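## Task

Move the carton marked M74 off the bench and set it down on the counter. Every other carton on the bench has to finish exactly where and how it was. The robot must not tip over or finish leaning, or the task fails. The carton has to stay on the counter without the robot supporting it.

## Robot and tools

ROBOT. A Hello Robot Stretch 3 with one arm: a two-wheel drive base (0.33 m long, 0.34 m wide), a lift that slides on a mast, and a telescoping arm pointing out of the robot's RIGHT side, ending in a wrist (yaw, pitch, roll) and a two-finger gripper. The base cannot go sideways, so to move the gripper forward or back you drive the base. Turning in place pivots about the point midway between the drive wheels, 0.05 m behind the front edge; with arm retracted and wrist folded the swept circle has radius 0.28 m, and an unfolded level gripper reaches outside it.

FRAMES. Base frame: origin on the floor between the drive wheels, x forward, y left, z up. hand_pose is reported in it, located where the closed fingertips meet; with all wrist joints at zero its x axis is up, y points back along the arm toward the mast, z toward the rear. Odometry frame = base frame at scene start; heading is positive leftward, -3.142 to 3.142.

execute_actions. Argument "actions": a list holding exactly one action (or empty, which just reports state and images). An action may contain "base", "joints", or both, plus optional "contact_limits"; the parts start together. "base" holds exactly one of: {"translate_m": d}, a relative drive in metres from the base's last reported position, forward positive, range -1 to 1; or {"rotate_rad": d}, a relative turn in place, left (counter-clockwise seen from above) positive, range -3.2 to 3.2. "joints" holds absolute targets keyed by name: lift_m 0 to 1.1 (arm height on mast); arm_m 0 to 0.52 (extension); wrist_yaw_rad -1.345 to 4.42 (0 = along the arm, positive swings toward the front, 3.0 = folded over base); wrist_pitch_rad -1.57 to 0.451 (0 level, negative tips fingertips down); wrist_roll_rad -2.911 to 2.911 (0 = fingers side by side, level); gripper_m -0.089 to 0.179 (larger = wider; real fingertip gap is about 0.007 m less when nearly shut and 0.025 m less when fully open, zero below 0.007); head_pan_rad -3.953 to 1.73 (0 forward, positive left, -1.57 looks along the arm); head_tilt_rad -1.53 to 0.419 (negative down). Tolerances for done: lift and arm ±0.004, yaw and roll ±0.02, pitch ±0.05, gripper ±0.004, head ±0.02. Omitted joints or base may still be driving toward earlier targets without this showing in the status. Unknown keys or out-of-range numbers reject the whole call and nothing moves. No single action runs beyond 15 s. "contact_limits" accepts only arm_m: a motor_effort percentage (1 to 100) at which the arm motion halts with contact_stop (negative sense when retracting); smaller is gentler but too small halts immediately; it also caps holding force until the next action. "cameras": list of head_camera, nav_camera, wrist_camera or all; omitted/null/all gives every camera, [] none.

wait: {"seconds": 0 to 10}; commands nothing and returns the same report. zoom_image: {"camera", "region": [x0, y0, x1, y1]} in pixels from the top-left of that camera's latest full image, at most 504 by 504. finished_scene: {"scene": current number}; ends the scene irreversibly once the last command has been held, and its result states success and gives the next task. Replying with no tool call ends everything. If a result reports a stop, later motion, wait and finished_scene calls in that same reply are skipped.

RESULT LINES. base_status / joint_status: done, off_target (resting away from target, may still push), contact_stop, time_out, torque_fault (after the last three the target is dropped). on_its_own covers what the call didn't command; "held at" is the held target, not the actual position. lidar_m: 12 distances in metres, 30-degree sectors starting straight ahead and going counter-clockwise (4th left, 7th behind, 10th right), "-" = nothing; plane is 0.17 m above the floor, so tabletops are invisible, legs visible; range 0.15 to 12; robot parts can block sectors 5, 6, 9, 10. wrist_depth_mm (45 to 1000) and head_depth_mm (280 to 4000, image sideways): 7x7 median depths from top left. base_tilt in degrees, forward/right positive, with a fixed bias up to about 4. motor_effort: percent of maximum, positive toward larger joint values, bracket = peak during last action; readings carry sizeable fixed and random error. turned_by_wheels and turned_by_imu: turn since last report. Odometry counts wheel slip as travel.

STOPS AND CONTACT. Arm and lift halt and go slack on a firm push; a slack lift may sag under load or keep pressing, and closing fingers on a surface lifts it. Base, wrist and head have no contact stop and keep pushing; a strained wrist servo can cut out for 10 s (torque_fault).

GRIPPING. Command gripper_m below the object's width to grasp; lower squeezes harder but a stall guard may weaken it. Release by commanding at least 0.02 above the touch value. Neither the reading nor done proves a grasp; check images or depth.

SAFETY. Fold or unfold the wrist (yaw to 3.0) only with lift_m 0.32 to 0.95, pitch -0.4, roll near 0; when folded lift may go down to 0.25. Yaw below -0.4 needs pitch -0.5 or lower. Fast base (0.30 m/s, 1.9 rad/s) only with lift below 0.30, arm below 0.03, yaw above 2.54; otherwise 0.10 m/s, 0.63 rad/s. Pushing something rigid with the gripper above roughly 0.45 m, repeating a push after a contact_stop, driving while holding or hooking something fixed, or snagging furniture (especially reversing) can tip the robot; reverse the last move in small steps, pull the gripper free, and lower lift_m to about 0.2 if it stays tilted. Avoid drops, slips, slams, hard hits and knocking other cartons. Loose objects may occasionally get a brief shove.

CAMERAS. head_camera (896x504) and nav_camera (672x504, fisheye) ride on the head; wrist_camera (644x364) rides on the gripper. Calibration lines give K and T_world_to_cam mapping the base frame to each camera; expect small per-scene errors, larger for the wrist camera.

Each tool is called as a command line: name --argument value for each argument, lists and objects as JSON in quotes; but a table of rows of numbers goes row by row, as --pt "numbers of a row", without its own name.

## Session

execute_actions --actions '[]'

Scene clock: 0.00 s.
base_odometry: x=+0.000 y=+0.000 heading=+0.000 (m, m, rad; odometry frame)
turned_by_wheels: +0.000 (rad since the last result)
turned_by_imu: +0.000 (rad since the last result)
base_tilt: forward=+0.3 right=-1.5 (deg)
lidar_m: 0.66 0.73 1.17 2.42 0.91 0.76 0.75 0.85 1.39 1.84 2.19 0.66
head_depth_mm: 1971 2218 2235 2259 2235 889 626 / 1942 2286 2297 2291 1358 907 645 / 1926 2315 2332 2375 1534 912 657 / 1913 2396 2393 2417 1378 931 679 / 1894 2472 2480 2508 1478 943 699 / 1869 2527 2540 2581 1311 955 713 / 1840 2567 2607 2649 1443 964 748
base_status: not commanded
joint_positions: lift_m=+0.378 arm_m=+0.001 wrist_yaw_rad=+3.013 wrist_pitch_rad=-0.524 wrist_roll_rad=-0.011 gripper_m=+0.037 head_pan_rad=-0.013 head_tilt_rad=-0.008
joint_status: not commanded
motor_effort: left_wheel=+0 right_wheel=-1 lift_m=+43 arm_m=+0 wrist_yaw_rad=+0 wrist_pitch_rad=+5 wrist_roll_rad=+0 gripper_m=+0 head_pan_rad=+1 head_tilt_rad=+3 (%)
hand_pose: x=+0.0057 y=+0.0622 z=+0.3674 quat_wxyz=(+0.226, +0.689, +0.140, +0.674) (m; base frame)
wrist_depth_mm: - - - - - - 875 / - - - - - - 785 / 936 944 939 919 919 942 782 / 784 759 764 754 758 746 730 / 644 634 - 621 652 625 627 / 550 546 - 563 527 545 538 / 490 500 - - 476 478 476
pictures: head_camera (sideways: a quarter turn clockwise sets it upright), nav_camera (sideways: a quarter turn counterclockwise sets it upright), wrist_camera
camera_calibration (this result's frames):
head_camera: T_world_to_cam=[[-0.0468705, 0.0514091, -0.997577, 1.32382], [-0.016783, 0.998493, 0.0522449, -0.059464], [0.99876, 0.0191911, -0.0459371, 0.0146802], [0, 0, 0, 1]] pos_world=[0.0463882, -0.0089637, 1.32439]
nav_camera: T_world_to_cam=[[0.0452751, 0.0184171, 0.998805, -1.26273], [0.036606, -0.999189, 0.0167649, 0.0297446], [0.998304, 0.0358032, -0.0459126, 0.00867957], [0, 0, 0, 1]] pos_world=[0.0474163, 0.0526655, 1.26112]
wrist_camera: T_world_to_cam=[[0.9899, -0.140307, 0.0202798, -0.00294655], [-0.0756317, -0.643674, -0.761553, 0.352027], [0.119905, 0.752328, -0.647785, 0.35258], [0, 0, 0, 1]] pos_world=[-0.0127348, -0.0390778, 0.496543]
Images, in order (width x height): head_camera 896x504, nav_camera 672x504, wrist_camera 644x364.

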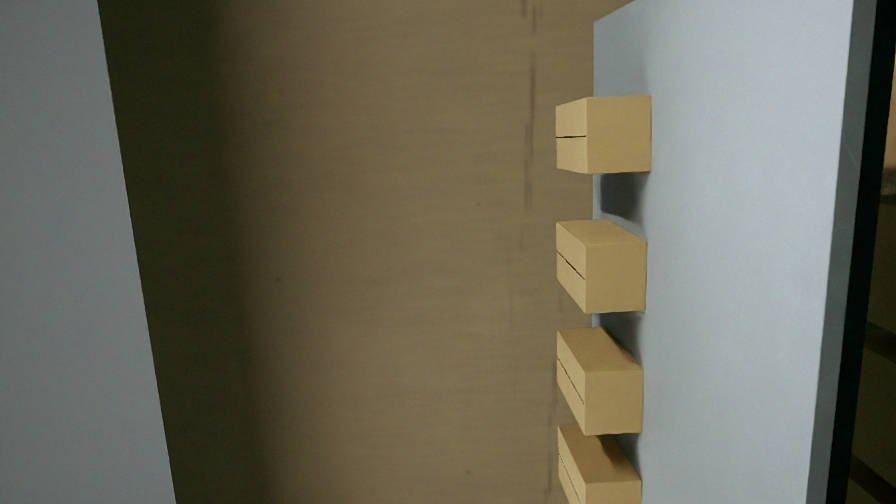

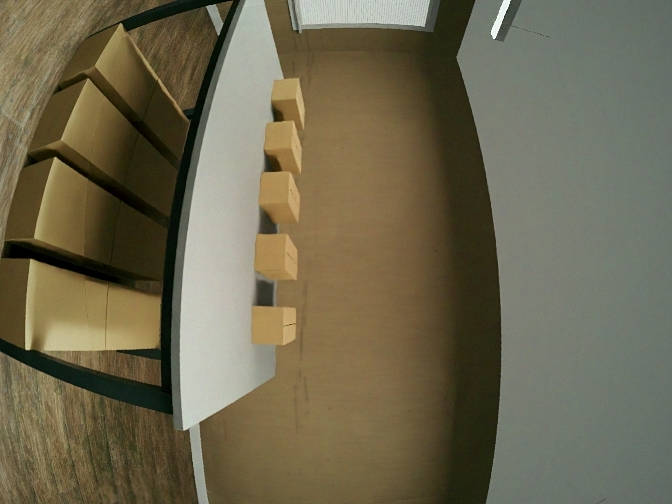

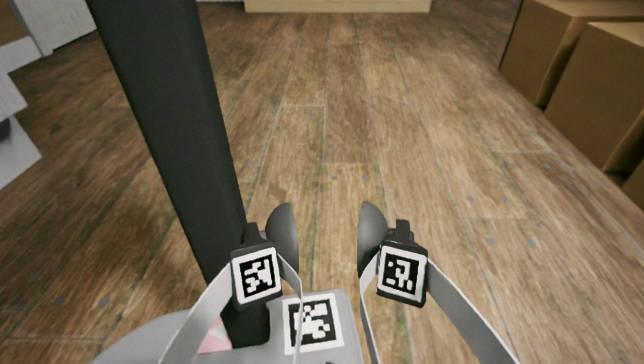

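execute_actions --actions '[{"joints":{"lift_m":0.26,"head_pan_rad":-1.6,"head_tilt_rad":-0.5},"base":{"rotate_rad":-1.79}}]' --cameras '["nav_camera","wrist_camera"]'

Scene clock: 15.00 s.
base_odometry: x=+0.000 y=+0.000 heading=-1.790 (m, m, rad; odometry frame)
turned_by_wheels: -1.790 (rad since the last result)
turned_by_imu: -1.780 (rad since the last result)
base_tilt: forward=+0.3 right=-1.5 (deg)
lidar_m: 2.04 1.83 2.48 0.66 0.68 0.92 2.33 1.98 0.78 0.75 0.78 1.09
head_depth_mm: 1152 1261 1174 841 921 1060 1215 / 1148 1264 1193 842 923 1061 1227 / 1145 1258 1232 845 923 1065 1227 / 1144 1255 1253 846 925 1070 1237 / 1148 1257 1288 851 927 1069 1248 / 1145 1249 1319 862 930 1076 1250 / 1146 1249 1323 867 931 1075 1263
base_status: done
joint_positions: lift_m=+0.260 arm_m=+0.001 wrist_yaw_rad=+3.013 wrist_pitch_rad=-0.525 wrist_roll_rad=-0.011 gripper_m=+0.037 head_pan_rad=-1.593 head_tilt_rad=-0.494
joint_status: all done
motor_effort: left_wheel=+1(8) right_wheel=-3(10) lift_m=+32(32) arm_m=+0(0) wrist_yaw_rad=+0(1) wrist_pitch_rad=+5(5) wrist_roll_rad=+0(0) gripper_m=-1(1) head_pan_rad=-3(35) head_tilt_rad=-5(41) (%)
hand_pose: x=+0.0057 y=+0.0621 z=+0.2498 quat_wxyz=(+0.227, +0.689, +0.141, +0.674) (m; base frame)
wrist_depth_mm: 564 - 612 655 - - - / 631 649 650 710 942 912 911 / 671 684 730 718 709 723 692 / 588 584 594 584 562 572 573 / 499 503 - - 501 483 483 / 440 - - - 406 418 409 / - - - - 366 367 369
pictures: nav_camera (sideways: a quarter turn counterclockwise sets it upright), wrist_camera
camera_calibration (this result's frames):
nav_camera: T_world_to_cam=[[0.00767206, -0.507259, 0.861759, -1.08348], [-0.999523, -0.0296626, -0.00856184, 0.0690402], [0.0299051, -0.861283, -0.507245, 0.615012], [0, 0, 0, 1]] pos_world=[0.0589278, -0.0178566, 1.24625]
wrist_camera: T_world_to_cam=[[0.989902, -0.140295, 0.0202873, -0.00056789], [-0.075692, -0.644139, -0.761154, 0.26233], [0.119854, 0.751933, -0.648253, 0.276626], [0, 0, 0, 1]] pos_world=[-0.0127363, -0.0391071, 0.379009]
Images, in order (width x height): nav_camera 672x504, wrist_camera 644x364.

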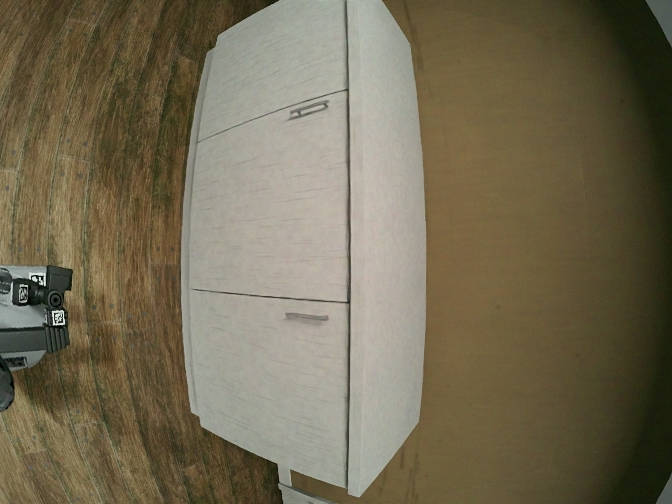

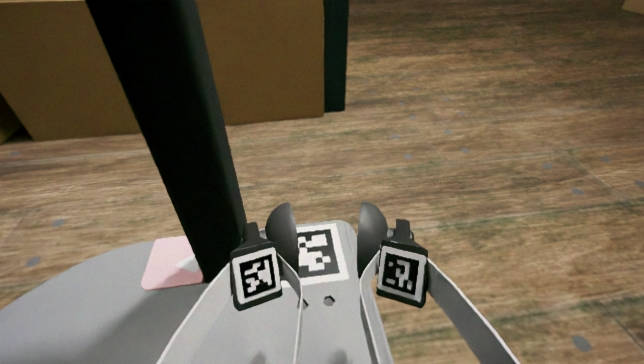

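execute_actions --actions '[{"joints":{"head_pan_rad":0},"base":{"translate_m":0.55}}]' --cameras '[]'

execute_actions --actions '[{"base":{"rotate_rad":1.58}}]' --cameras '["nav_camera"]'

execute_actions --actions '[{"base":{"translate_m":1.0}}]' --cameras '["nav_camera"]'

Scene clock: 23.70 s.
base_odometry: x=-0.120 y=-0.537 heading=-1.790 (m, m, rad; odometry frame)
turned_by_wheels: +0.000 (rad since the last result)
turned_by_imu: +0.000 (rad since the last result)
base_tilt: forward=+0.3 right=-1.5 (deg)
lidar_m: 1.50 1.34 1.88 2.39 0.82 0.92 2.93 1.06 0.79 0.76 0.79 1.56
head_depth_mm: 1233 1358 1503 1671 1813 1498 1237 / 1231 1357 1497 1678 1834 1511 1249 / 1217 1355 1498 1676 1824 1518 1261 / 1218 1355 1497 1667 1828 1540 1270 / 1220 1354 1501 1680 1841 1546 1272 / 1222 1348 1500 1673 1850 1562 1289 / 1243 1359 1491 1652 1748 1578 1293
base_status: done
joint_positions: lift_m=+0.260 arm_m=+0.001 wrist_yaw_rad=+3.013 wrist_pitch_rad=-0.525 wrist_roll_rad=-0.011 gripper_m=+0.037 head_pan_rad=-0.007 head_tilt_rad=-0.495
joint_status: all done
motor_effort: left_wheel=+2(7) right_wheel=-3(7) lift_m=+31(33) arm_m=+0(0) wrist_yaw_rad=+0(0) wrist_pitch_rad=+6(6) wrist_roll_rad=+0(0) gripper_m=+2(0) head_pan_rad=+2(37) head_tilt_rad=-4(5) (%)
hand_pose: x=+0.0057 y=+0.0621 z=+0.2497 quat_wxyz=(+0.227, +0.689, +0.141, +0.674) (m; base frame)
wrist_depth_mm: 588 - - - - - - / 639 797 955 945 909 898 908 / 649 705 719 712 707 699 705 / 587 580 590 583 580 582 565 / 495 504 - - 497 478 479 / 435 - - - 410 416 417 / - - - - 370 370 367
pictures: none
No camera images: the call's "cameras" was empty. Leave "cameras" out to get every camera's image.

Scene clock: 25.90 s.
base_odometry: x=-0.119 y=-0.537 heading=-0.210 (m, m, rad; odometry frame)
turned_by_wheels: +1.580 (rad since the last result)
turned_by_imu: +1.571 (rad since the last result)
base_tilt: forward=+0.3 right=-1.5 (deg)
lidar_m: 2.39 0.79 0.92 2.92 1.08 0.79 0.76 0.79 1.57 1.50 1.34 1.88
head_depth_mm: 2015 2211 2469 2571 1898 1494 1242 / 2014 2218 2460 2607 1914 1516 1246 / 2000 2214 2451 2625 1933 1532 1258 / 2020 2208 2443 2591 1951 1538 1272 / 2016 2199 2428 2599 1970 1554 1278 / 1994 2197 2364 2485 1720 1502 1281 / 2002 2202 1341 2531 1594 1043 1110
base_status: done
joint_positions: lift_m=+0.260 arm_m=+0.001 wrist_yaw_rad=+3.013 wrist_pitch_rad=-0.525 wrist_roll_rad=-0.011 gripper_m=+0.037 head_pan_rad=-0.007 head_tilt_rad=-0.495
joint_status: not commanded
motor_effort: left_wheel=-1(5) right_wheel=+2(12) lift_m=+32(31) arm_m=+0(0) wrist_yaw_rad=+0(0) wrist_pitch_rad=+6(6) wrist_roll_rad=+0(0) gripper_m=+0(1) head_pan_rad=+4(3) head_tilt_rad=-4(4) (%)
hand_pose: x=+0.0057 y=+0.0621 z=+0.2497 quat_wxyz=(+0.227, +0.689, +0.141, +0.674) (m; base frame)
wrist_depth_mm: - - - - - 855 647 / 971 921 919 957 931 850 662 / 730 722 708 721 695 717 655 / 582 590 578 585 585 571 571 / 491 510 - - 506 479 481 / 439 - - - 402 413 415 / - - - - 368 364 365
pictures: nav_camera (sideways: a quarter turn counterclockwise sets it upright)
camera_calibration (this result's frames):
nav_camera: T_world_to_cam=[[0.507397, 0.0154624, 0.861573, -1.08628], [0.0450125, -0.99895, -0.0085809, 0.0626934], [0.860536, 0.0431355, -0.50756, 0.610356], [0, 0, 0, 1]] pos_world=[0.0231225, 0.0530961, 1.24624]
Images, in order (width x height): nav_camera 672x504.

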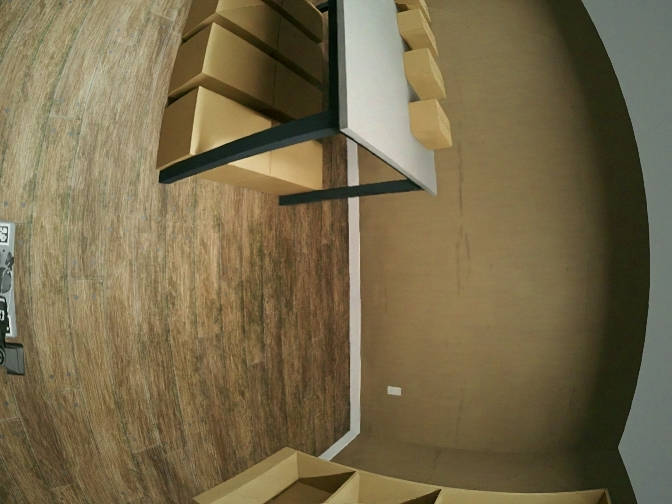

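Scene clock: 30.83 s.
base_odometry: x=+0.859 y=-0.745 heading=-0.210 (m, m, rad; odometry frame)
turned_by_wheels: +0.000 (rad since the last result)
turned_by_imu: -0.002 (rad since the last result)
base_tilt: forward=+0.3 right=-1.5 (deg)
lidar_m: 1.40 0.66 0.50 0.47 0.49 1.82 1.75 1.82 1.53 1.17 1.24 1.46
head_depth_mm: 1157 1266 1401 1567 1747 1499 1241 / 1157 1271 1399 1564 1736 1521 1253 / 1152 1270 1397 1562 1742 1527 1259 / 1149 1266 1393 1566 1755 1540 1264 / 1151 1256 1392 1558 1765 1563 1278 / 1148 1259 1387 1563 1758 1566 1288 / 1145 1266 1387 1547 1766 1581 1295
base_status: done
joint_positions: lift_m=+0.260 arm_m=+0.001 wrist_yaw_rad=+3.013 wrist_pitch_rad=-0.525 wrist_roll_rad=-0.011 gripper_m=+0.037 head_pan_rad=-0.007 head_tilt_rad=-0.495
joint_status: not commanded
motor_effort: left_wheel=+0(5) right_wheel=+2(11) lift_m=+31(31) arm_m=+0(0) wrist_yaw_rad=+0(0) wrist_pitch_rad=+6(6) wrist_roll_rad=+0(0) gripper_m=+0(0) head_pan_rad=+3(3) head_tilt_rad=-4(4) (%)
hand_pose: x=+0.0057 y=+0.0620 z=+0.2497 quat_wxyz=(+0.227, +0.689, +0.141, +0.674) (m; base frame)
wrist_depth_mm: 381 - 465 486 489 524 513 / 426 462 498 524 541 580 577 / 702 483 552 580 627 640 660 / 584 543 599 586 568 571 575 / 495 501 - - 505 488 479 / 436 - - - 409 418 422 / - - - - 365 362 365
pictures: nav_camera (sideways: a quarter turn counterclockwise sets it upright)
camera_calibration (this result's frames):
nav_camera: T_world_to_cam=[[0.507626, 0.0154899, 0.861438, -1.08611], [0.0450676, -0.998947, -0.00859479, 0.0627111], [0.860398, 0.0431859, -0.50779, 0.610655], [0, 0, 0, 1]] pos_world=[0.0231046, 0.0530971, 1.24624]
Images, in order (width x height): nav_camera 672x504.

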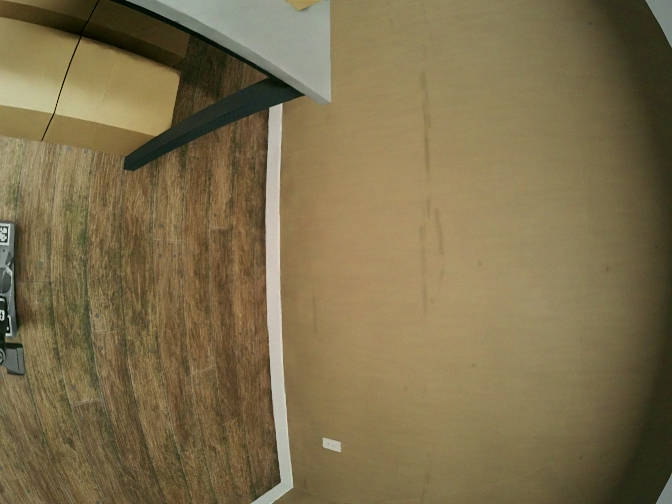

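execute_actions --actions '[{"base":{"translate_m":1.0},"joints":{"head_pan_rad":-2.0,"head_tilt_rad":-0.6}}]' --cameras '[]'

execute_actions --actions '[{"base":{"rotate_rad":-1.58}}]' --cameras '[]'

execute_actions --actions '[{"base":{"translate_m":-0.7}}]' --cameras '["nav_camera","head_camera"]'

Scene clock: 42.03 s.
base_odometry: x=+1.837 y=-0.954 heading=-0.210 (m, m, rad; odometry frame)
turned_by_wheels: +0.000 (rad since the last result)
turned_by_imu: -0.001 (rad since the last result)
base_tilt: forward=+0.3 right=-1.5 (deg)
lidar_m: 0.41 0.42 0.56 1.41 0.64 0.63 2.74 1.69 1.22 1.43 0.60 0.43
head_depth_mm: 1434 1624 1757 1961 1716 1406 1184 / 1380 1544 1680 1946 1738 1406 1188 / 1315 1474 1627 1868 1726 1416 1197 / 1098 1222 1407 1669 1706 1429 1205 / 1228 1382 1549 1759 1772 1443 1211 / 1207 1319 1464 1649 1754 1455 1220 / 1160 1269 1394 1557 1702 1462 1231
base_status: done
joint_positions: lift_m=+0.260 arm_m=+0.001 wrist_yaw_rad=+3.013 wrist_pitch_rad=-0.525 wrist_roll_rad=-0.011 gripper_m=+0.037 head_pan_rad=-1.993 head_tilt_rad=-0.593
joint_status: all done
motor_effort: left_wheel=+0(5) right_wheel=+1(10) lift_m=+32(32) arm_m=+0(0) wrist_yaw_rad=+0(0) wrist_pitch_rad=+6(6) wrist_roll_rad=+0(0) gripper_m=+1(1) head_pan_rad=-2(34) head_tilt_rad=-5(20) (%)
hand_pose: x=+0.0057 y=+0.0620 z=+0.2497 quat_wxyz=(+0.227, +0.689, +0.141, +0.674) (m; base frame)
wrist_depth_mm: 635 - - - 837 547 406 / 613 841 948 939 829 565 414 / 599 717 721 732 715 573 417 / 575 574 589 574 572 535 426 / 492 506 - - 505 499 420 / 441 - - - 407 411 410 / - - - - 370 368 365
pictures: none
No camera images: the call's "cameras" was empty. Leave "cameras" out to get every camera's image.

Scene clock: 44.23 s.
base_odometry: x=+1.837 y=-0.954 heading=-1.790 (m, m, rad; odometry frame)
turned_by_wheels: -1.580 (rad since the last result)
turned_by_imu: -1.570 (rad since the last result)
base_tilt: forward=+0.3 right=-1.5 (deg)
lidar_m: 1.43 0.59 0.42 0.41 0.42 0.57 1.49 0.63 0.63 2.74 1.69 1.22
head_depth_mm: 3643 1491 841 709 811 1048 1149 / 3439 3650 910 1679 1361 1223 1162 / 3293 3591 1042 1788 1475 1418 1196 / 3155 2796 1397 1717 1707 1435 1206 / 2958 2676 2929 2337 1788 1446 1213 / 2879 2605 2863 2346 1786 1457 1225 / 2760 2478 2721 2368 1816 1461 1229
base_status: done
joint_positions: lift_m=+0.260 arm_m=+0.001 wrist_yaw_rad=+3.013 wrist_pitch_rad=-0.525 wrist_roll_rad=-0.011 gripper_m=+0.037 head_pan_rad=-1.993 head_tilt_rad=-0.593
joint_status: not commanded
motor_effort: left_wheel=+2(8) right_wheel=-3(10) lift_m=+32(32) arm_m=+0(1) wrist_yaw_rad=+0(0) wrist_pitch_rad=+6(6) wrist_roll_rad=+0(0) gripper_m=+0(0) head_pan_rad=-2(3) head_tilt_rad=-5(6) (%)
hand_pose: x=+0.0057 y=+0.0620 z=+0.2497 quat_wxyz=(+0.227, +0.689, +0.141, +0.674) (m; base frame)
wrist_depth_mm: 372 - 397 411 433 454 477 / 398 417 441 453 495 502 534 / 439 464 489 517 539 560 597 / 476 503 538 541 568 579 560 / 499 500 - - 505 486 478 / 446 - - - 411 423 419 / - - - - 373 368 365
pictures: none
No camera images: the call's "cameras" was empty. Leave "cameras" out to get every camera's image.

Scene clock: 48.27 s.
base_odometry: x=+1.989 y=-0.271 heading=-1.790 (m, m, rad; odometry frame)
turned_by_wheels: +0.000 (rad since the last result)
turned_by_imu: +0.003 (rad since the last result)
base_tilt: forward=+0.3 right=-1.5 (deg)
lidar_m: 1.65 0.57 0.41 0.39 0.41 0.55 1.44 0.69 0.47 0.44 0.45 1.88
head_depth_mm: 3361 1487 735 696 1346 1130 1167 / 3441 3673 748 671 1366 1146 1111 / 3297 3531 823 654 1365 1123 1014 / 3177 3364 647 639 1269 1133 1066 / 3045 3285 704 647 575 1229 955 / 2917 2676 972 653 558 1150 966 / 2794 2505 875 578 543 1160 1015
base_status: done
joint_positions: lift_m=+0.260 arm_m=+0.001 wrist_yaw_rad=+3.013 wrist_pitch_rad=-0.525 wrist_roll_rad=-0.011 gripper_m=+0.037 head_pan_rad=-1.993 head_tilt_rad=-0.593
joint_status: not commanded
motor_effort: left_wheel=+1(4) right_wheel=-3(12) lift_m=+32(32) arm_m=-1(1) wrist_yaw_rad=+0(0) wrist_pitch_rad=+6(6) wrist_roll_rad=+0(0) gripper_m=+1(0) head_pan_rad=-2(3) head_tilt_rad=-4(5) (%)
hand_pose: x=+0.0057 y=+0.0620 z=+0.2497 quat_wxyz=(+0.227, +0.689, +0.141, +0.674) (m; base frame)
wrist_depth_mm: 354 - 388 403 413 437 465 / 386 401 426 443 464 487 514 / 427 446 474 505 520 549 566 / 468 485 526 536 557 596 575 / 486 500 - - 507 482 484 / 437 - - - 409 420 418 / - - - - 364 366 368
pictures: head_camera (sideways: a quarter turn clockwise sets it upright), nav_camera (sideways: a quarter turn counterclockwise sets it upright)
camera_calibration (this result's frames):
head_camera: T_world_to_cam=[[0.288655, 0.518255, -0.805041, 1.07041], [0.908876, -0.412697, 0.0602068, -0.0754321], [-0.301035, -0.749061, -0.590157, 0.730873], [0, 0, 0, 1]] pos_world=[-0.0204003, -0.0384049, 1.29759]
nav_camera: T_world_to_cam=[[-0.224407, -0.54557, 0.807462, -1.01127], [-0.931685, 0.36301, -0.0136592, 0.0752612], [-0.285665, -0.755366, -0.589761, 0.724293], [0, 0, 0, 1]] pos_world=[0.05009, -0.0319299, 1.24475]
Images, in order (width x height): head_camera 896x504, nav_camera 672x504.

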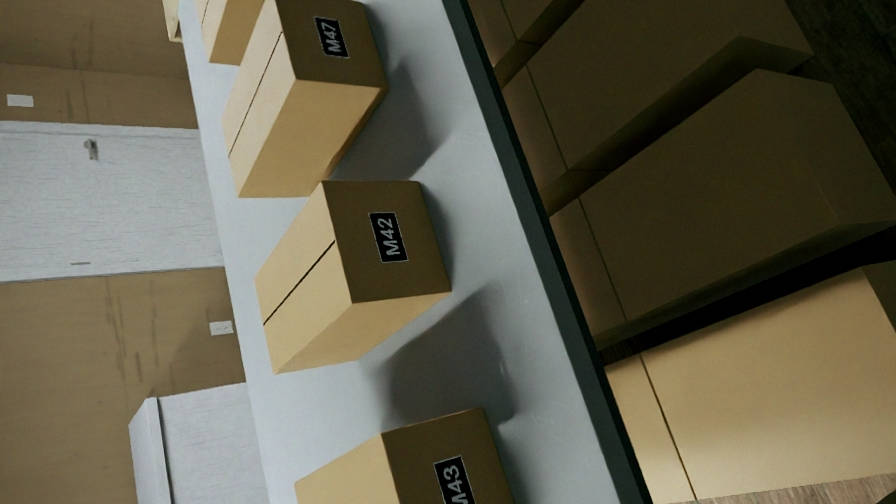

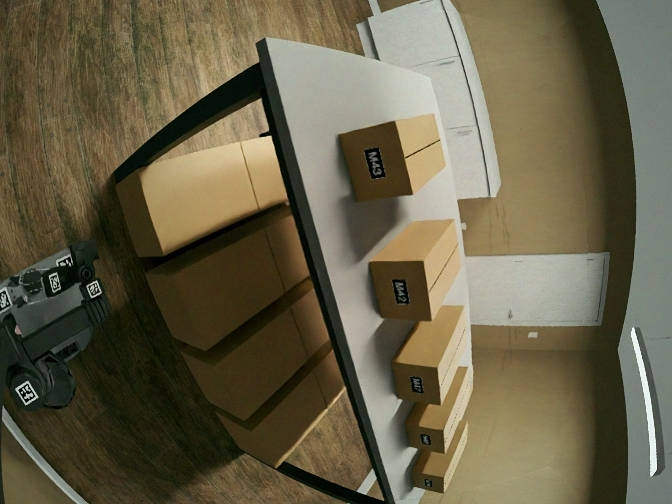

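zoom_image --camera "nav_camera" --region '[380, 400, 480, 504]'

Region (380, 400, 480, 504) of nav_camera's 672x504 image, scaled by 4.846, with more detail than that image has; it fills the left 485 columns of this view, and the rest is white.

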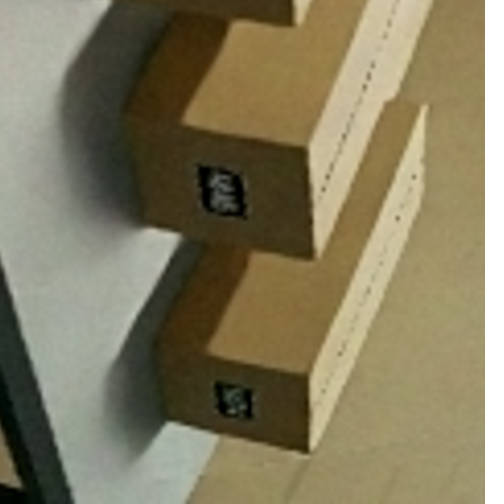

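execute_actions --actions '[{"base":{"rotate_rad":0.025},"joints":{"head_pan_rad":-1.75}}]' --cameras '[]'

execute_actions --actions '[{"base":{"translate_m":-0.75}}]' --cameras '["nav_camera","head_camera"]'

Scene clock: 58.13 s.
base_odometry: x=+1.989 y=-0.271 heading=-1.765 (m, m, rad; odometry frame)
turned_by_wheels: +0.025 (rad since the last result)
turned_by_imu: +0.026 (rad since the last result)
base_tilt: forward=+0.3 right=-1.5 (deg)
lidar_m: 1.50 0.56 0.41 0.39 0.41 0.56 1.58 0.62 0.47 0.44 0.45 1.88
head_depth_mm: 3027 3302 655 634 1305 1103 993 / 3018 3231 622 623 1252 1113 978 / 2971 3261 750 649 1250 1180 1051 / 2893 2597 939 635 601 1131 953 / 2894 2546 657 610 573 1142 958 / 2822 2554 711 606 559 1378 900 / 2800 2549 994 687 562 681 1174
base_status: done
joint_positions: lift_m=+0.260 arm_m=+0.001 wrist_yaw_rad=+3.013 wrist_pitch_rad=-0.525 wrist_roll_rad=-0.011 gripper_m=+0.037 head_pan_rad=-1.757 head_tilt_rad=-0.593
joint_status: all done
motor_effort: left_wheel=+0(3) right_wheel=+0(5) lift_m=+32(31) arm_m=-1(0) wrist_yaw_rad=+0(1) wrist_pitch_rad=+6(6) wrist_roll_rad=+0(0) gripper_m=+1(1) head_pan_rad=+2(17) head_tilt_rad=-5(5) (%)
hand_pose: x=+0.0057 y=+0.0620 z=+0.2497 quat_wxyz=(+0.227, +0.689, +0.141, +0.674) (m; base frame)
wrist_depth_mm: 358 - 387 404 417 431 448 / 393 405 423 440 455 480 504 / 436 452 473 496 516 543 575 / 469 489 526 544 552 571 572 / 491 505 - - 504 479 489 / 443 - - - 405 420 418 / - - - - 369 365 366
pictures: none
No camera images: the call's "cameras" was empty. Leave "cameras" out to get every camera's image.

Scene clock: 62.43 s.
base_odometry: x=+2.133 y=+0.465 heading=-1.765 (m, m, rad; odometry frame)
turned_by_wheels: +0.000 (rad since the last result)
turned_by_imu: +0.003 (rad since the last result)
base_tilt: forward=+0.3 right=-1.5 (deg)
lidar_m: 1.51 0.56 0.41 0.40 0.41 0.57 1.60 0.63 0.46 0.43 0.45 0.62
head_depth_mm: 3060 3449 616 628 1611 1167 995 / 3024 3276 640 621 1239 1113 981 / 2940 3171 788 655 1249 1147 1032 / 2908 3199 933 626 569 1165 953 / 2844 3156 657 614 572 1140 958 / 2830 2648 762 627 558 1202 1007 / 2779 2549 934 659 546 1154 975
base_status: done
joint_positions: lift_m=+0.260 arm_m=+0.001 wrist_yaw_rad=+3.013 wrist_pitch_rad=-0.525 wrist_roll_rad=-0.011 gripper_m=+0.037 head_pan_rad=-1.757 head_tilt_rad=-0.593
joint_status: not commanded
motor_effort: left_wheel=+0(6) right_wheel=+1(7) lift_m=+32(32) arm_m=+0(1) wrist_yaw_rad=+0(0) wrist_pitch_rad=+6(6) wrist_roll_rad=+0(0) gripper_m=+0(0) head_pan_rad=+3(4) head_tilt_rad=-6(5) (%)
hand_pose: x=+0.0057 y=+0.0620 z=+0.2497 quat_wxyz=(+0.227, +0.689, +0.141, +0.674) (m; base frame)
wrist_depth_mm: 367 - 387 407 423 438 451 / 399 412 431 444 461 485 504 / 440 455 479 499 515 546 566 / 479 501 530 543 553 562 568 / 500 500 - - 499 483 479 / 436 - - - 403 411 416 / - - - - 365 366 366
pictures: head_camera (sideways: a quarter turn clockwise sets it upright), nav_camera (sideways: a quarter turn counterclockwise sets it upright)
camera_calibration (this result's frames):
head_camera: T_world_to_cam=[[0.159392, 0.571413, -0.805035, 1.07119], [0.980207, -0.1886, 0.0602068, -0.0758672], [-0.117426, -0.798697, -0.590164, 0.729763], [0, 0, 0, 1]] pos_world=[-0.0106794, -0.0435391, 1.29759]
nav_camera: T_world_to_cam=[[-0.0905364, -0.582938, 0.807457, -1.01207], [-0.990758, 0.134954, -0.0136597, 0.0756222], [-0.101007, -0.801231, -0.589769, 0.723177], [0, 0, 0, 1]] pos_world=[0.0563396, -0.0207511, 1.24475]
Images, in order (width x height): head_camera 896x504, nav_camera 672x504.

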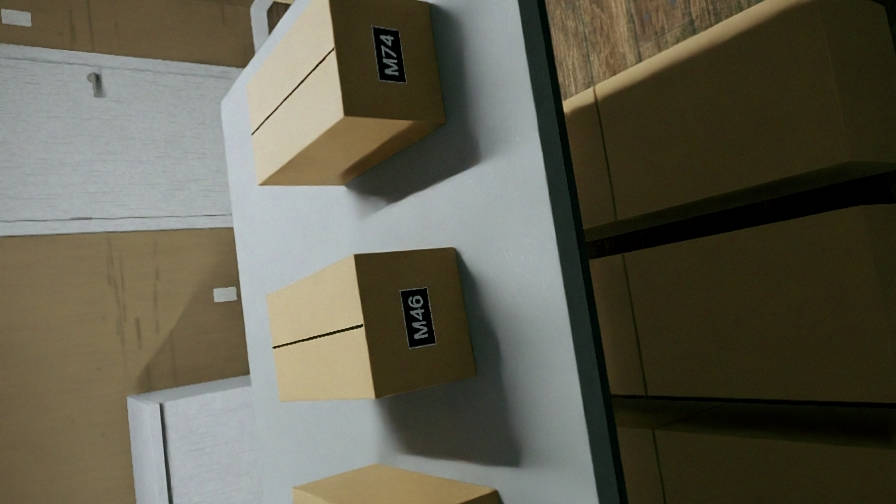

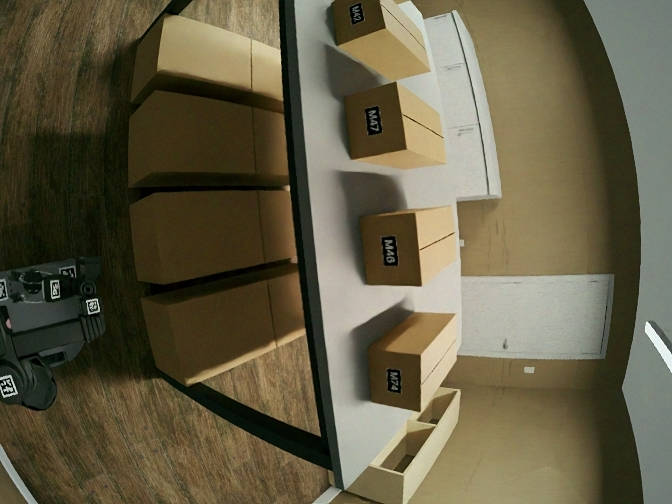

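execute_actions --actions '[{"joints":{"lift_m":0.94,"wrist_pitch_rad":-0.4,"head_pan_rad":-1.57,"head_tilt_rad":-0.8},"base":{"translate_m":-0.245}}]' --cameras '[]'

execute_actions --actions '[{"joints":{"wrist_yaw_rad":0,"gripper_m":0.179}}]' --cameras '[]'

execute_actions --actions '[{"joints":{"wrist_pitch_rad":0,"lift_m":0.87,"arm_m":0.08}}]' --cameras '["head_camera","wrist_camera"]'

Scene clock: 80.03 s.
base_odometry: x=+2.181 y=+0.706 heading=-1.765 (m, m, rad; odometry frame)
turned_by_wheels: +0.000 (rad since the last result)
turned_by_imu: +0.002 (rad since the last result)
base_tilt: forward=+0.3 right=-1.5 (deg)
lidar_m: 1.51 0.56 0.41 0.40 0.42 0.57 1.61 1.71 0.45 0.43 0.47 0.62
head_depth_mm: 2924 813 616 - - 1214 1106 / 2789 818 605 547 - 1084 - / 2760 567 588 553 - - - / 2888 601 592 558 - 1123 1133 / 2550 859 647 564 - 1093 1131 / 2293 669 623 571 1203 1070 1137 / 2372 606 607 580 1242 1133 1147
base_status: done
joint_positions: lift_m=+0.940 arm_m=+0.001 wrist_yaw_rad=+3.013 wrist_pitch_rad=-0.420 wrist_roll_rad=-0.011 gripper_m=+0.037 head_pan_rad=-1.577 head_tilt_rad=-0.790
joint_status: all done
motor_effort: left_wheel=+0(7) right_wheel=+1(6) lift_m=+51(54) arm_m=-1(0) wrist_yaw_rad=+0(0) wrist_pitch_rad=+7(8) wrist_roll_rad=+0(0) gripper_m=+1(1) head_pan_rad=+2(16) head_tilt_rad=-8(35) (%)
hand_pose: x=+0.0076 y=+0.0764 z=+0.9520 quat_wxyz=(+0.191, +0.696, +0.104, +0.685) (m; base frame)
wrist_depth_mm: 365 - 386 396 414 426 440 / 393 - 416 429 459 463 491 / 419 434 457 473 494 517 537 / 461 476 499 523 545 577 605 / 498 528 - 573 603 668 704 / 556 588 - 667 736 743 790 / 638 652 - 756 809 875 933
pictures: none
No camera images: the call's "cameras" was empty. Leave "cameras" out to get every camera's image.

Scene clock: 82.53 s.
base_odometry: x=+2.181 y=+0.706 heading=-1.765 (m, m, rad; odometry frame)
turned_by_wheels: +0.000 (rad since the last result)
turned_by_imu: +0.000 (rad since the last result)
base_tilt: forward=+0.3 right=-1.5 (deg)
lidar_m: 1.51 0.56 0.41 0.40 0.42 0.57 1.61 1.71 0.45 0.43 0.47 0.62
head_depth_mm: 2942 811 614 - - - 1083 / 2774 813 606 547 - - 1111 / 2823 565 587 - - - 1111 / 2840 600 594 582 1182 1076 1124 / 2531 860 647 564 1220 1089 1133 / 2306 666 625 573 1202 1071 1135 / 2341 606 607 579 1244 1129 1146
base_status: not commanded
joint_positions: lift_m=+0.940 arm_m=+0.001 wrist_yaw_rad=+0.002 wrist_pitch_rad=-0.420 wrist_roll_rad=-0.011 gripper_m=+0.179 head_pan_rad=-1.577 head_tilt_rad=-0.790
joint_status: all done
motor_effort: left_wheel=+0(1) right_wheel=+1(1) lift_m=+52(52) arm_m=+0(1) wrist_yaw_rad=-2(3) wrist_pitch_rad=+7(7) wrist_roll_rad=+0(0) gripper_m=+1(84) head_pan_rad=+3(3) head_tilt_rad=-8(7) (%)
hand_pose: x=-0.0211 y=-0.3701 z=+0.9520 quat_wxyz=(+0.696, +0.149, -0.687, -0.146) (m; base frame)
wrist_depth_mm: 287 357 821 274 - - - / 299 327 471 287 448 - - / 333 336 366 317 347 363 - / 284 281 281 277 276 276 272 / 232 234 233 232 234 233 230 / 909 936 908 900 - 328 - / 783 808 844 809 - 360 -
pictures: none
No camera images: the call's "cameras" was empty. Leave "cameras" out to get every camera's image.

Scene clock: 84.33 s.
base_odometry: x=+2.181 y=+0.706 heading=-1.765 (m, m, rad; odometry frame)
turned_by_wheels: +0.000 (rad since the last result)
turned_by_imu: +0.000 (rad since the last result)
base_tilt: forward=+0.3 right=-1.5 (deg)
lidar_m: 1.51 0.56 0.41 0.40 0.42 0.57 1.61 1.72 0.45 0.43 0.47 0.61
head_depth_mm: 2937 814 613 - - 1232 1103 / 2791 815 605 - - 1059 1111 / 2783 566 588 - - 1056 1116 / 2844 602 594 561 1205 1083 1118 / 2556 862 670 566 1223 1084 1128 / 2291 669 623 572 1200 1074 1141 / 2338 606 606 579 1243 1133 1141
base_status: not commanded
joint_positions: lift_m=+0.870 arm_m=+0.080 wrist_yaw_rad=+0.001 wrist_pitch_rad=-0.023 wrist_roll_rad=-0.011 gripper_m=+0.179 head_pan_rad=-1.577 head_tilt_rad=-0.790
joint_status: all done
motor_effort: left_wheel=+0(0) right_wheel=+0(1) lift_m=+31(46) arm_m=+6(6) wrist_yaw_rad=-1(2) wrist_pitch_rad=+8(9) wrist_roll_rad=+0(0) gripper_m=+0(1) head_pan_rad=+2(2) head_tilt_rad=-7(8) (%)
hand_pose: x=-0.0212 y=-0.4802 z=+0.9790 quat_wxyz=(+0.711, +0.009, -0.703, -0.008) (m; base frame)
wrist_depth_mm: - - - - - - - / - - - - - - - / - 438 - 318 - - - / 241 327 477 225 225 - - / 249 342 310 230 234 354 - / - 253 237 235 236 245 261 / 186 193 193 191 189 187 179
pictures: head_camera (sideways: a quarter turn clockwise sets it upright), wrist_camera
camera_calibration (this result's frames):
head_camera: T_world_to_cam=[[0.0551374, 0.736695, -0.673974, 0.901006], [0.99807, -0.0213519, 0.0583127, -0.073495], [0.028568, -0.675888, -0.73645, 0.91915], [0, 0, 0, 1]] pos_world=[-0.00258432, -0.0440926, 1.28845]
wrist_camera: T_world_to_cam=[[-0.999749, 0.0187968, 0.0121947, -0.0226437], [-0.0081347, 0.202622, -0.979223, 1.08757], [-0.0208772, -0.979077, -0.202418, -0.110341], [0, 0, 0, 1]] pos_world=[-0.0160946, -0.327972, 1.04291]
Images, in order (width x height): head_camera 896x504, wrist_camera 644x364.

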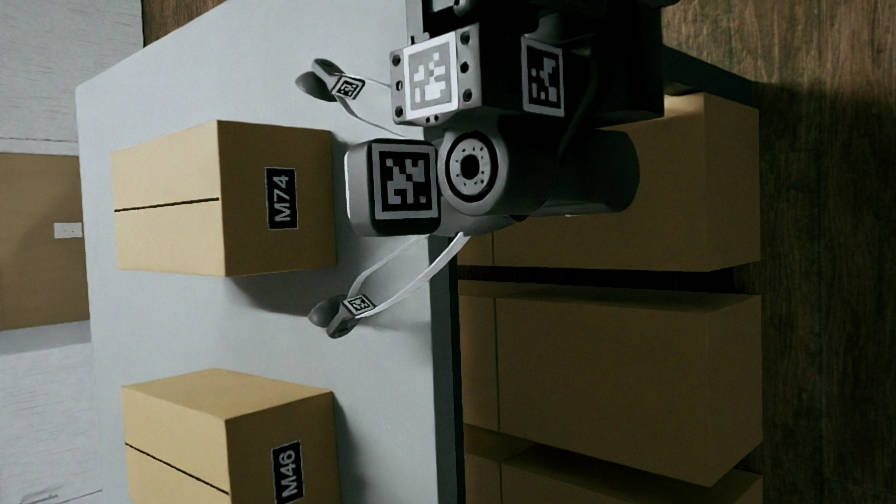

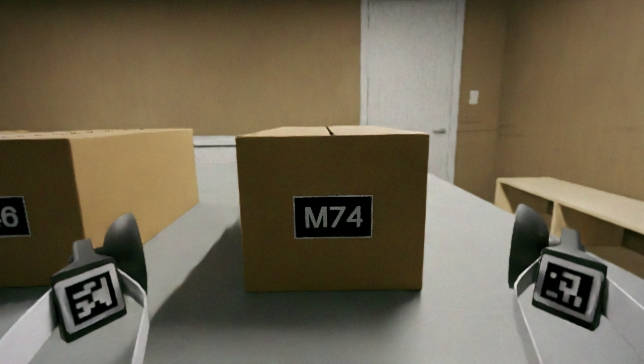

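execute_actions --actions '[{"joints":{"arm_m":0.205,"lift_m":0.865},"base":{"translate_m":-0.004},"contact_limits":{"arm_m":15}}]' --cameras '["wrist_camera"]'

execute_actions --actions '[{"joints":{"gripper_m":0.1}}]' --cameras '["wrist_camera"]'

execute_actions --actions '[{"joints":{"lift_m":1.05,"head_pan_rad":-2.6,"head_tilt_rad":-0.6}}]'

Scene clock: 93.70 s.
base_odometry: x=+2.181 y=+0.710 heading=-1.765 (m, m, rad; odometry frame)
turned_by_wheels: +0.000 (rad since the last result)
turned_by_imu: +0.001 (rad since the last result)
base_tilt: forward=+0.3 right=-1.5 (deg)
lidar_m: 1.51 0.56 0.41 0.40 0.41 0.57 1.61 1.71 0.45 0.43 0.47 0.62
head_depth_mm: 2942 848 - - 793 1229 1101 / 2801 823 - 1625 1401 1055 1107 / 2809 568 - 1324 1173 1059 1113 / 2839 577 598 581 1208 1082 1121 / 2563 861 633 564 1219 1092 1132 / 2307 686 625 572 1200 1072 1138 / 2308 605 607 578 1235 1136 1145
base_status: done
joint_positions: lift_m=+0.865 arm_m=+0.205 wrist_yaw_rad=+0.000 wrist_pitch_rad=-0.022 wrist_roll_rad=-0.011 gripper_m=+0.179 head_pan_rad=-1.577 head_tilt_rad=-0.790
joint_status: all done
motor_effort: left_wheel=+0(3) right_wheel=+1(4) lift_m=+31(34) arm_m=+6(5) wrist_yaw_rad=+0(1) wrist_pitch_rad=+8(8) wrist_roll_rad=+0(0) gripper_m=+1(0) head_pan_rad=+4(2) head_tilt_rad=-8(7) (%)
contact_limits: arm_m 15 (drawing in: default 28, maximum 47; extending or still: default 39, maximum 64)
hand_pose: x=-0.0214 y=-0.6052 z=+0.9742 quat_wxyz=(+0.711, +0.008, -0.703, -0.008) (m; base frame)
wrist_depth_mm: - - - - - - - / - - - - - - - / 270 348 181 155 135 - - / 238 108 106 106 107 108 - / 233 110 109 110 110 111 - / - 113 114 114 114 115 250 / 179 119 117 118 118 119 173
pictures: wrist_camera
camera_calibration (this result's frames):
wrist_camera: T_world_to_cam=[[-0.999738, 0.0193809, 0.0121787, -0.0200129], [-0.00801789, 0.201841, -0.979386, 1.10789], [-0.0214395, -0.979227, -0.201633, -0.234582], [0, 0, 0, 1]] pos_world=[-0.0161541, -0.452939, 1.038]
Images, in order (width x height): wrist_camera 644x364.

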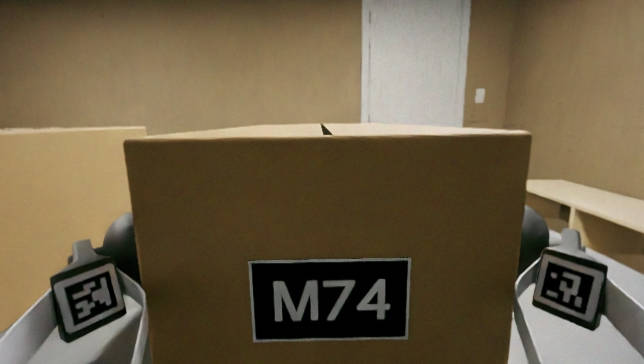

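Scene clock: 94.97 s.
base_odometry: x=+2.181 y=+0.710 heading=-1.765 (m, m, rad; odometry frame)
turned_by_wheels: +0.000 (rad since the last result)
turned_by_imu: +0.000 (rad since the last result)
base_tilt: forward=+0.3 right=-1.5 (deg)
lidar_m: 1.51 0.56 0.41 0.40 0.41 0.57 1.61 1.71 0.45 0.43 0.47 0.62
head_depth_mm: 2931 848 - - 791 1229 1102 / 2799 820 - 1640 1405 1058 1108 / 2837 569 - 1322 1171 1060 1113 / 2870 578 597 581 1206 1076 1129 / 2567 863 643 566 1221 1090 1130 / 2289 687 625 572 1195 1071 1137 / 2363 606 606 578 1240 1133 1143
base_status: not commanded
joint_positions: lift_m=+0.865 arm_m=+0.205 wrist_yaw_rad=+0.000 wrist_pitch_rad=-0.022 wrist_roll_rad=-0.011 gripper_m=+0.101 head_pan_rad=-1.577 head_tilt_rad=-0.790
joint_status: all done
motor_effort: left_wheel=+0(0) right_wheel=+1(1) lift_m=+31(31) arm_m=+6(6) wrist_yaw_rad=+0(0) wrist_pitch_rad=+8(8) wrist_roll_rad=+0(0) gripper_m=-18(92) head_pan_rad=+4(4) head_tilt_rad=-7(7) (%)
hand_pose: x=-0.0214 y=-0.6052 z=+0.9742 quat_wxyz=(+0.711, +0.008, -0.703, -0.008) (m; base frame)
wrist_depth_mm: - - - - - - - / - - - - - - - / 272 347 180 154 135 - - / 235 285 119 119 119 120 - / 237 280 122 123 122 123 - / 225 125 126 126 127 127 250 / 186 178 130 130 132 172 178
pictures: wrist_camera
camera_calibration (this result's frames):
wrist_camera: T_world_to_cam=[[-0.999738, 0.0193812, 0.0121785, -0.0200125], [-0.00801766, 0.201841, -0.979385, 1.10789], [-0.0214398, -0.979227, -0.201633, -0.234589], [0, 0, 0, 1]] pos_world=[-0.0161541, -0.452946, 1.038]
Images, in order (width x height): wrist_camera 644x364.

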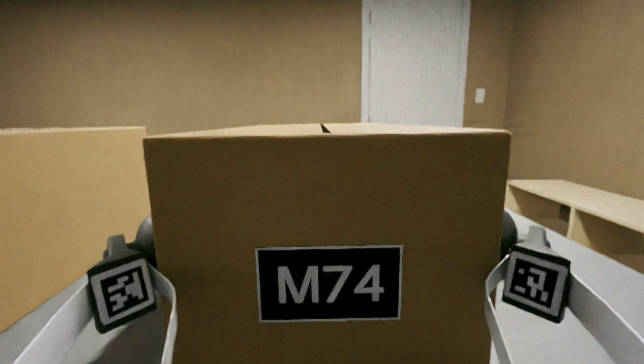

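Scene clock: 97.47 s.
base_odometry: x=+2.181 y=+0.710 heading=-1.765 (m, m, rad; odometry frame)
turned_by_wheels: +0.000 (rad since the last result)
turned_by_imu: +0.000 (rad since the last result)
base_tilt: forward=+0.3 right=-1.5 (deg)
lidar_m: 1.51 0.56 0.41 0.40 0.42 0.57 1.62 1.71 0.45 0.43 0.47 0.62
head_depth_mm: 1387 1471 - - - 1390 1171 / 1459 - - - - 1398 1184 / 1553 - - - 1631 1403 1194 / 1662 - - - 1674 1418 1200 / 1769 - - - 1731 1429 1207 / 1881 - - - 1783 1444 902 / 2044 - - - 620 676 948
base_status: not commanded
joint_positions: lift_m=+1.050 arm_m=+0.205 wrist_yaw_rad=+0.000 wrist_pitch_rad=-0.033 wrist_roll_rad=-0.011 gripper_m=+0.101 head_pan_rad=-2.593 head_tilt_rad=-0.606
joint_status: all done
motor_effort: left_wheel=-1(1) right_wheel=+1(1) lift_m=+52(55) arm_m=+6(6) wrist_yaw_rad=+0(0) wrist_pitch_rad=+12(12) wrist_roll_rad=+0(0) gripper_m=-18(18) head_pan_rad=-3(35) head_tilt_rad=+4(23) (%)
hand_pose: x=-0.0214 y=-0.6049 z=+1.1560 quat_wxyz=(+0.711, +0.012, -0.703, -0.012) (m; base frame)
wrist_depth_mm: - - - - - - - / - - - - - - - / - - - - - - - / - - 121 121 122 - - / 836 801 124 124 124 125 - / 393 126 126 126 126 127 - / 281 293 128 129 129 - -
pictures: head_camera (sideways: a quarter turn clockwise sets it upright), nav_camera (sideways: a quarter turn counterclockwise sets it upright), wrist_camera
camera_calibration (this result's frames):
head_camera: T_world_to_cam=[[0.53973, 0.270507, -0.797194, 1.05864], [0.516844, -0.853964, 0.0601523, -0.0729687], [-0.664503, -0.444491, -0.60072, 0.746832], [0, 0, 0, 1]] pos_world=[-0.0373967, -0.0167234, 1.29697]
nav_camera: T_world_to_cam=[[-0.502125, -0.329326, 0.799634, -0.999366], [-0.564229, 0.825494, -0.0143281, 0.0738903], [-0.655374, -0.458371, -0.600317, 0.740281], [0, 0, 0, 1]] pos_world=[0.025045, -0.0507897, 1.24459]
wrist_camera: T_world_to_cam=[[-0.999738, 0.019256, 0.0123784, -0.0225386], [-0.00802163, 0.211763, -0.977288, 1.28942], [-0.0214399, -0.977131, -0.211553, -0.184907], [0, 0, 0, 1]] pos_world=[-0.0161539, -0.453295, 1.22129]
Images, in order (width x height): head_camera 896x504, nav_camera 672x504, wrist_camera 644x364.

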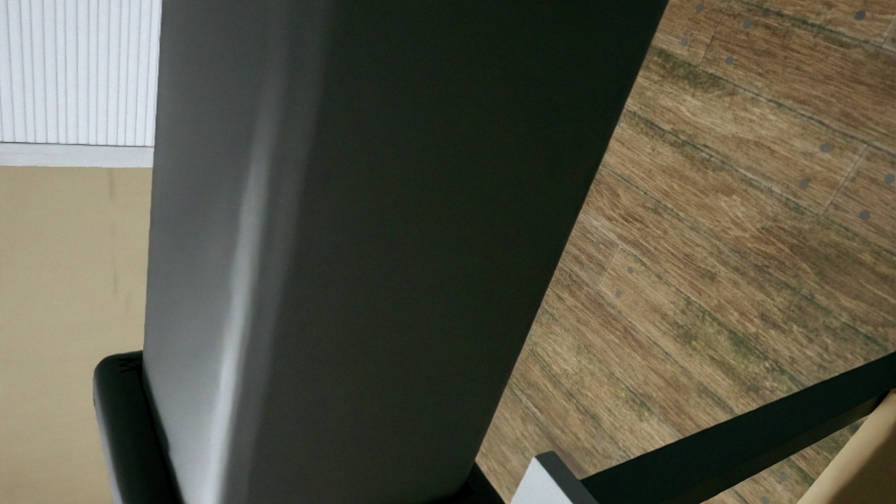

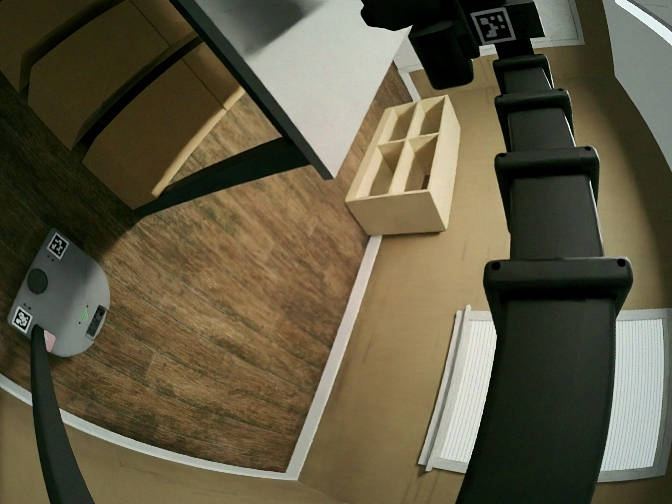

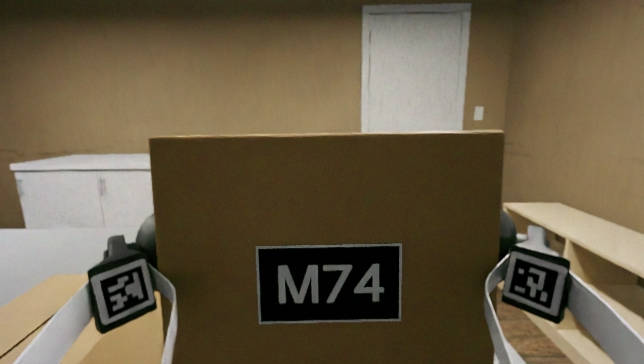

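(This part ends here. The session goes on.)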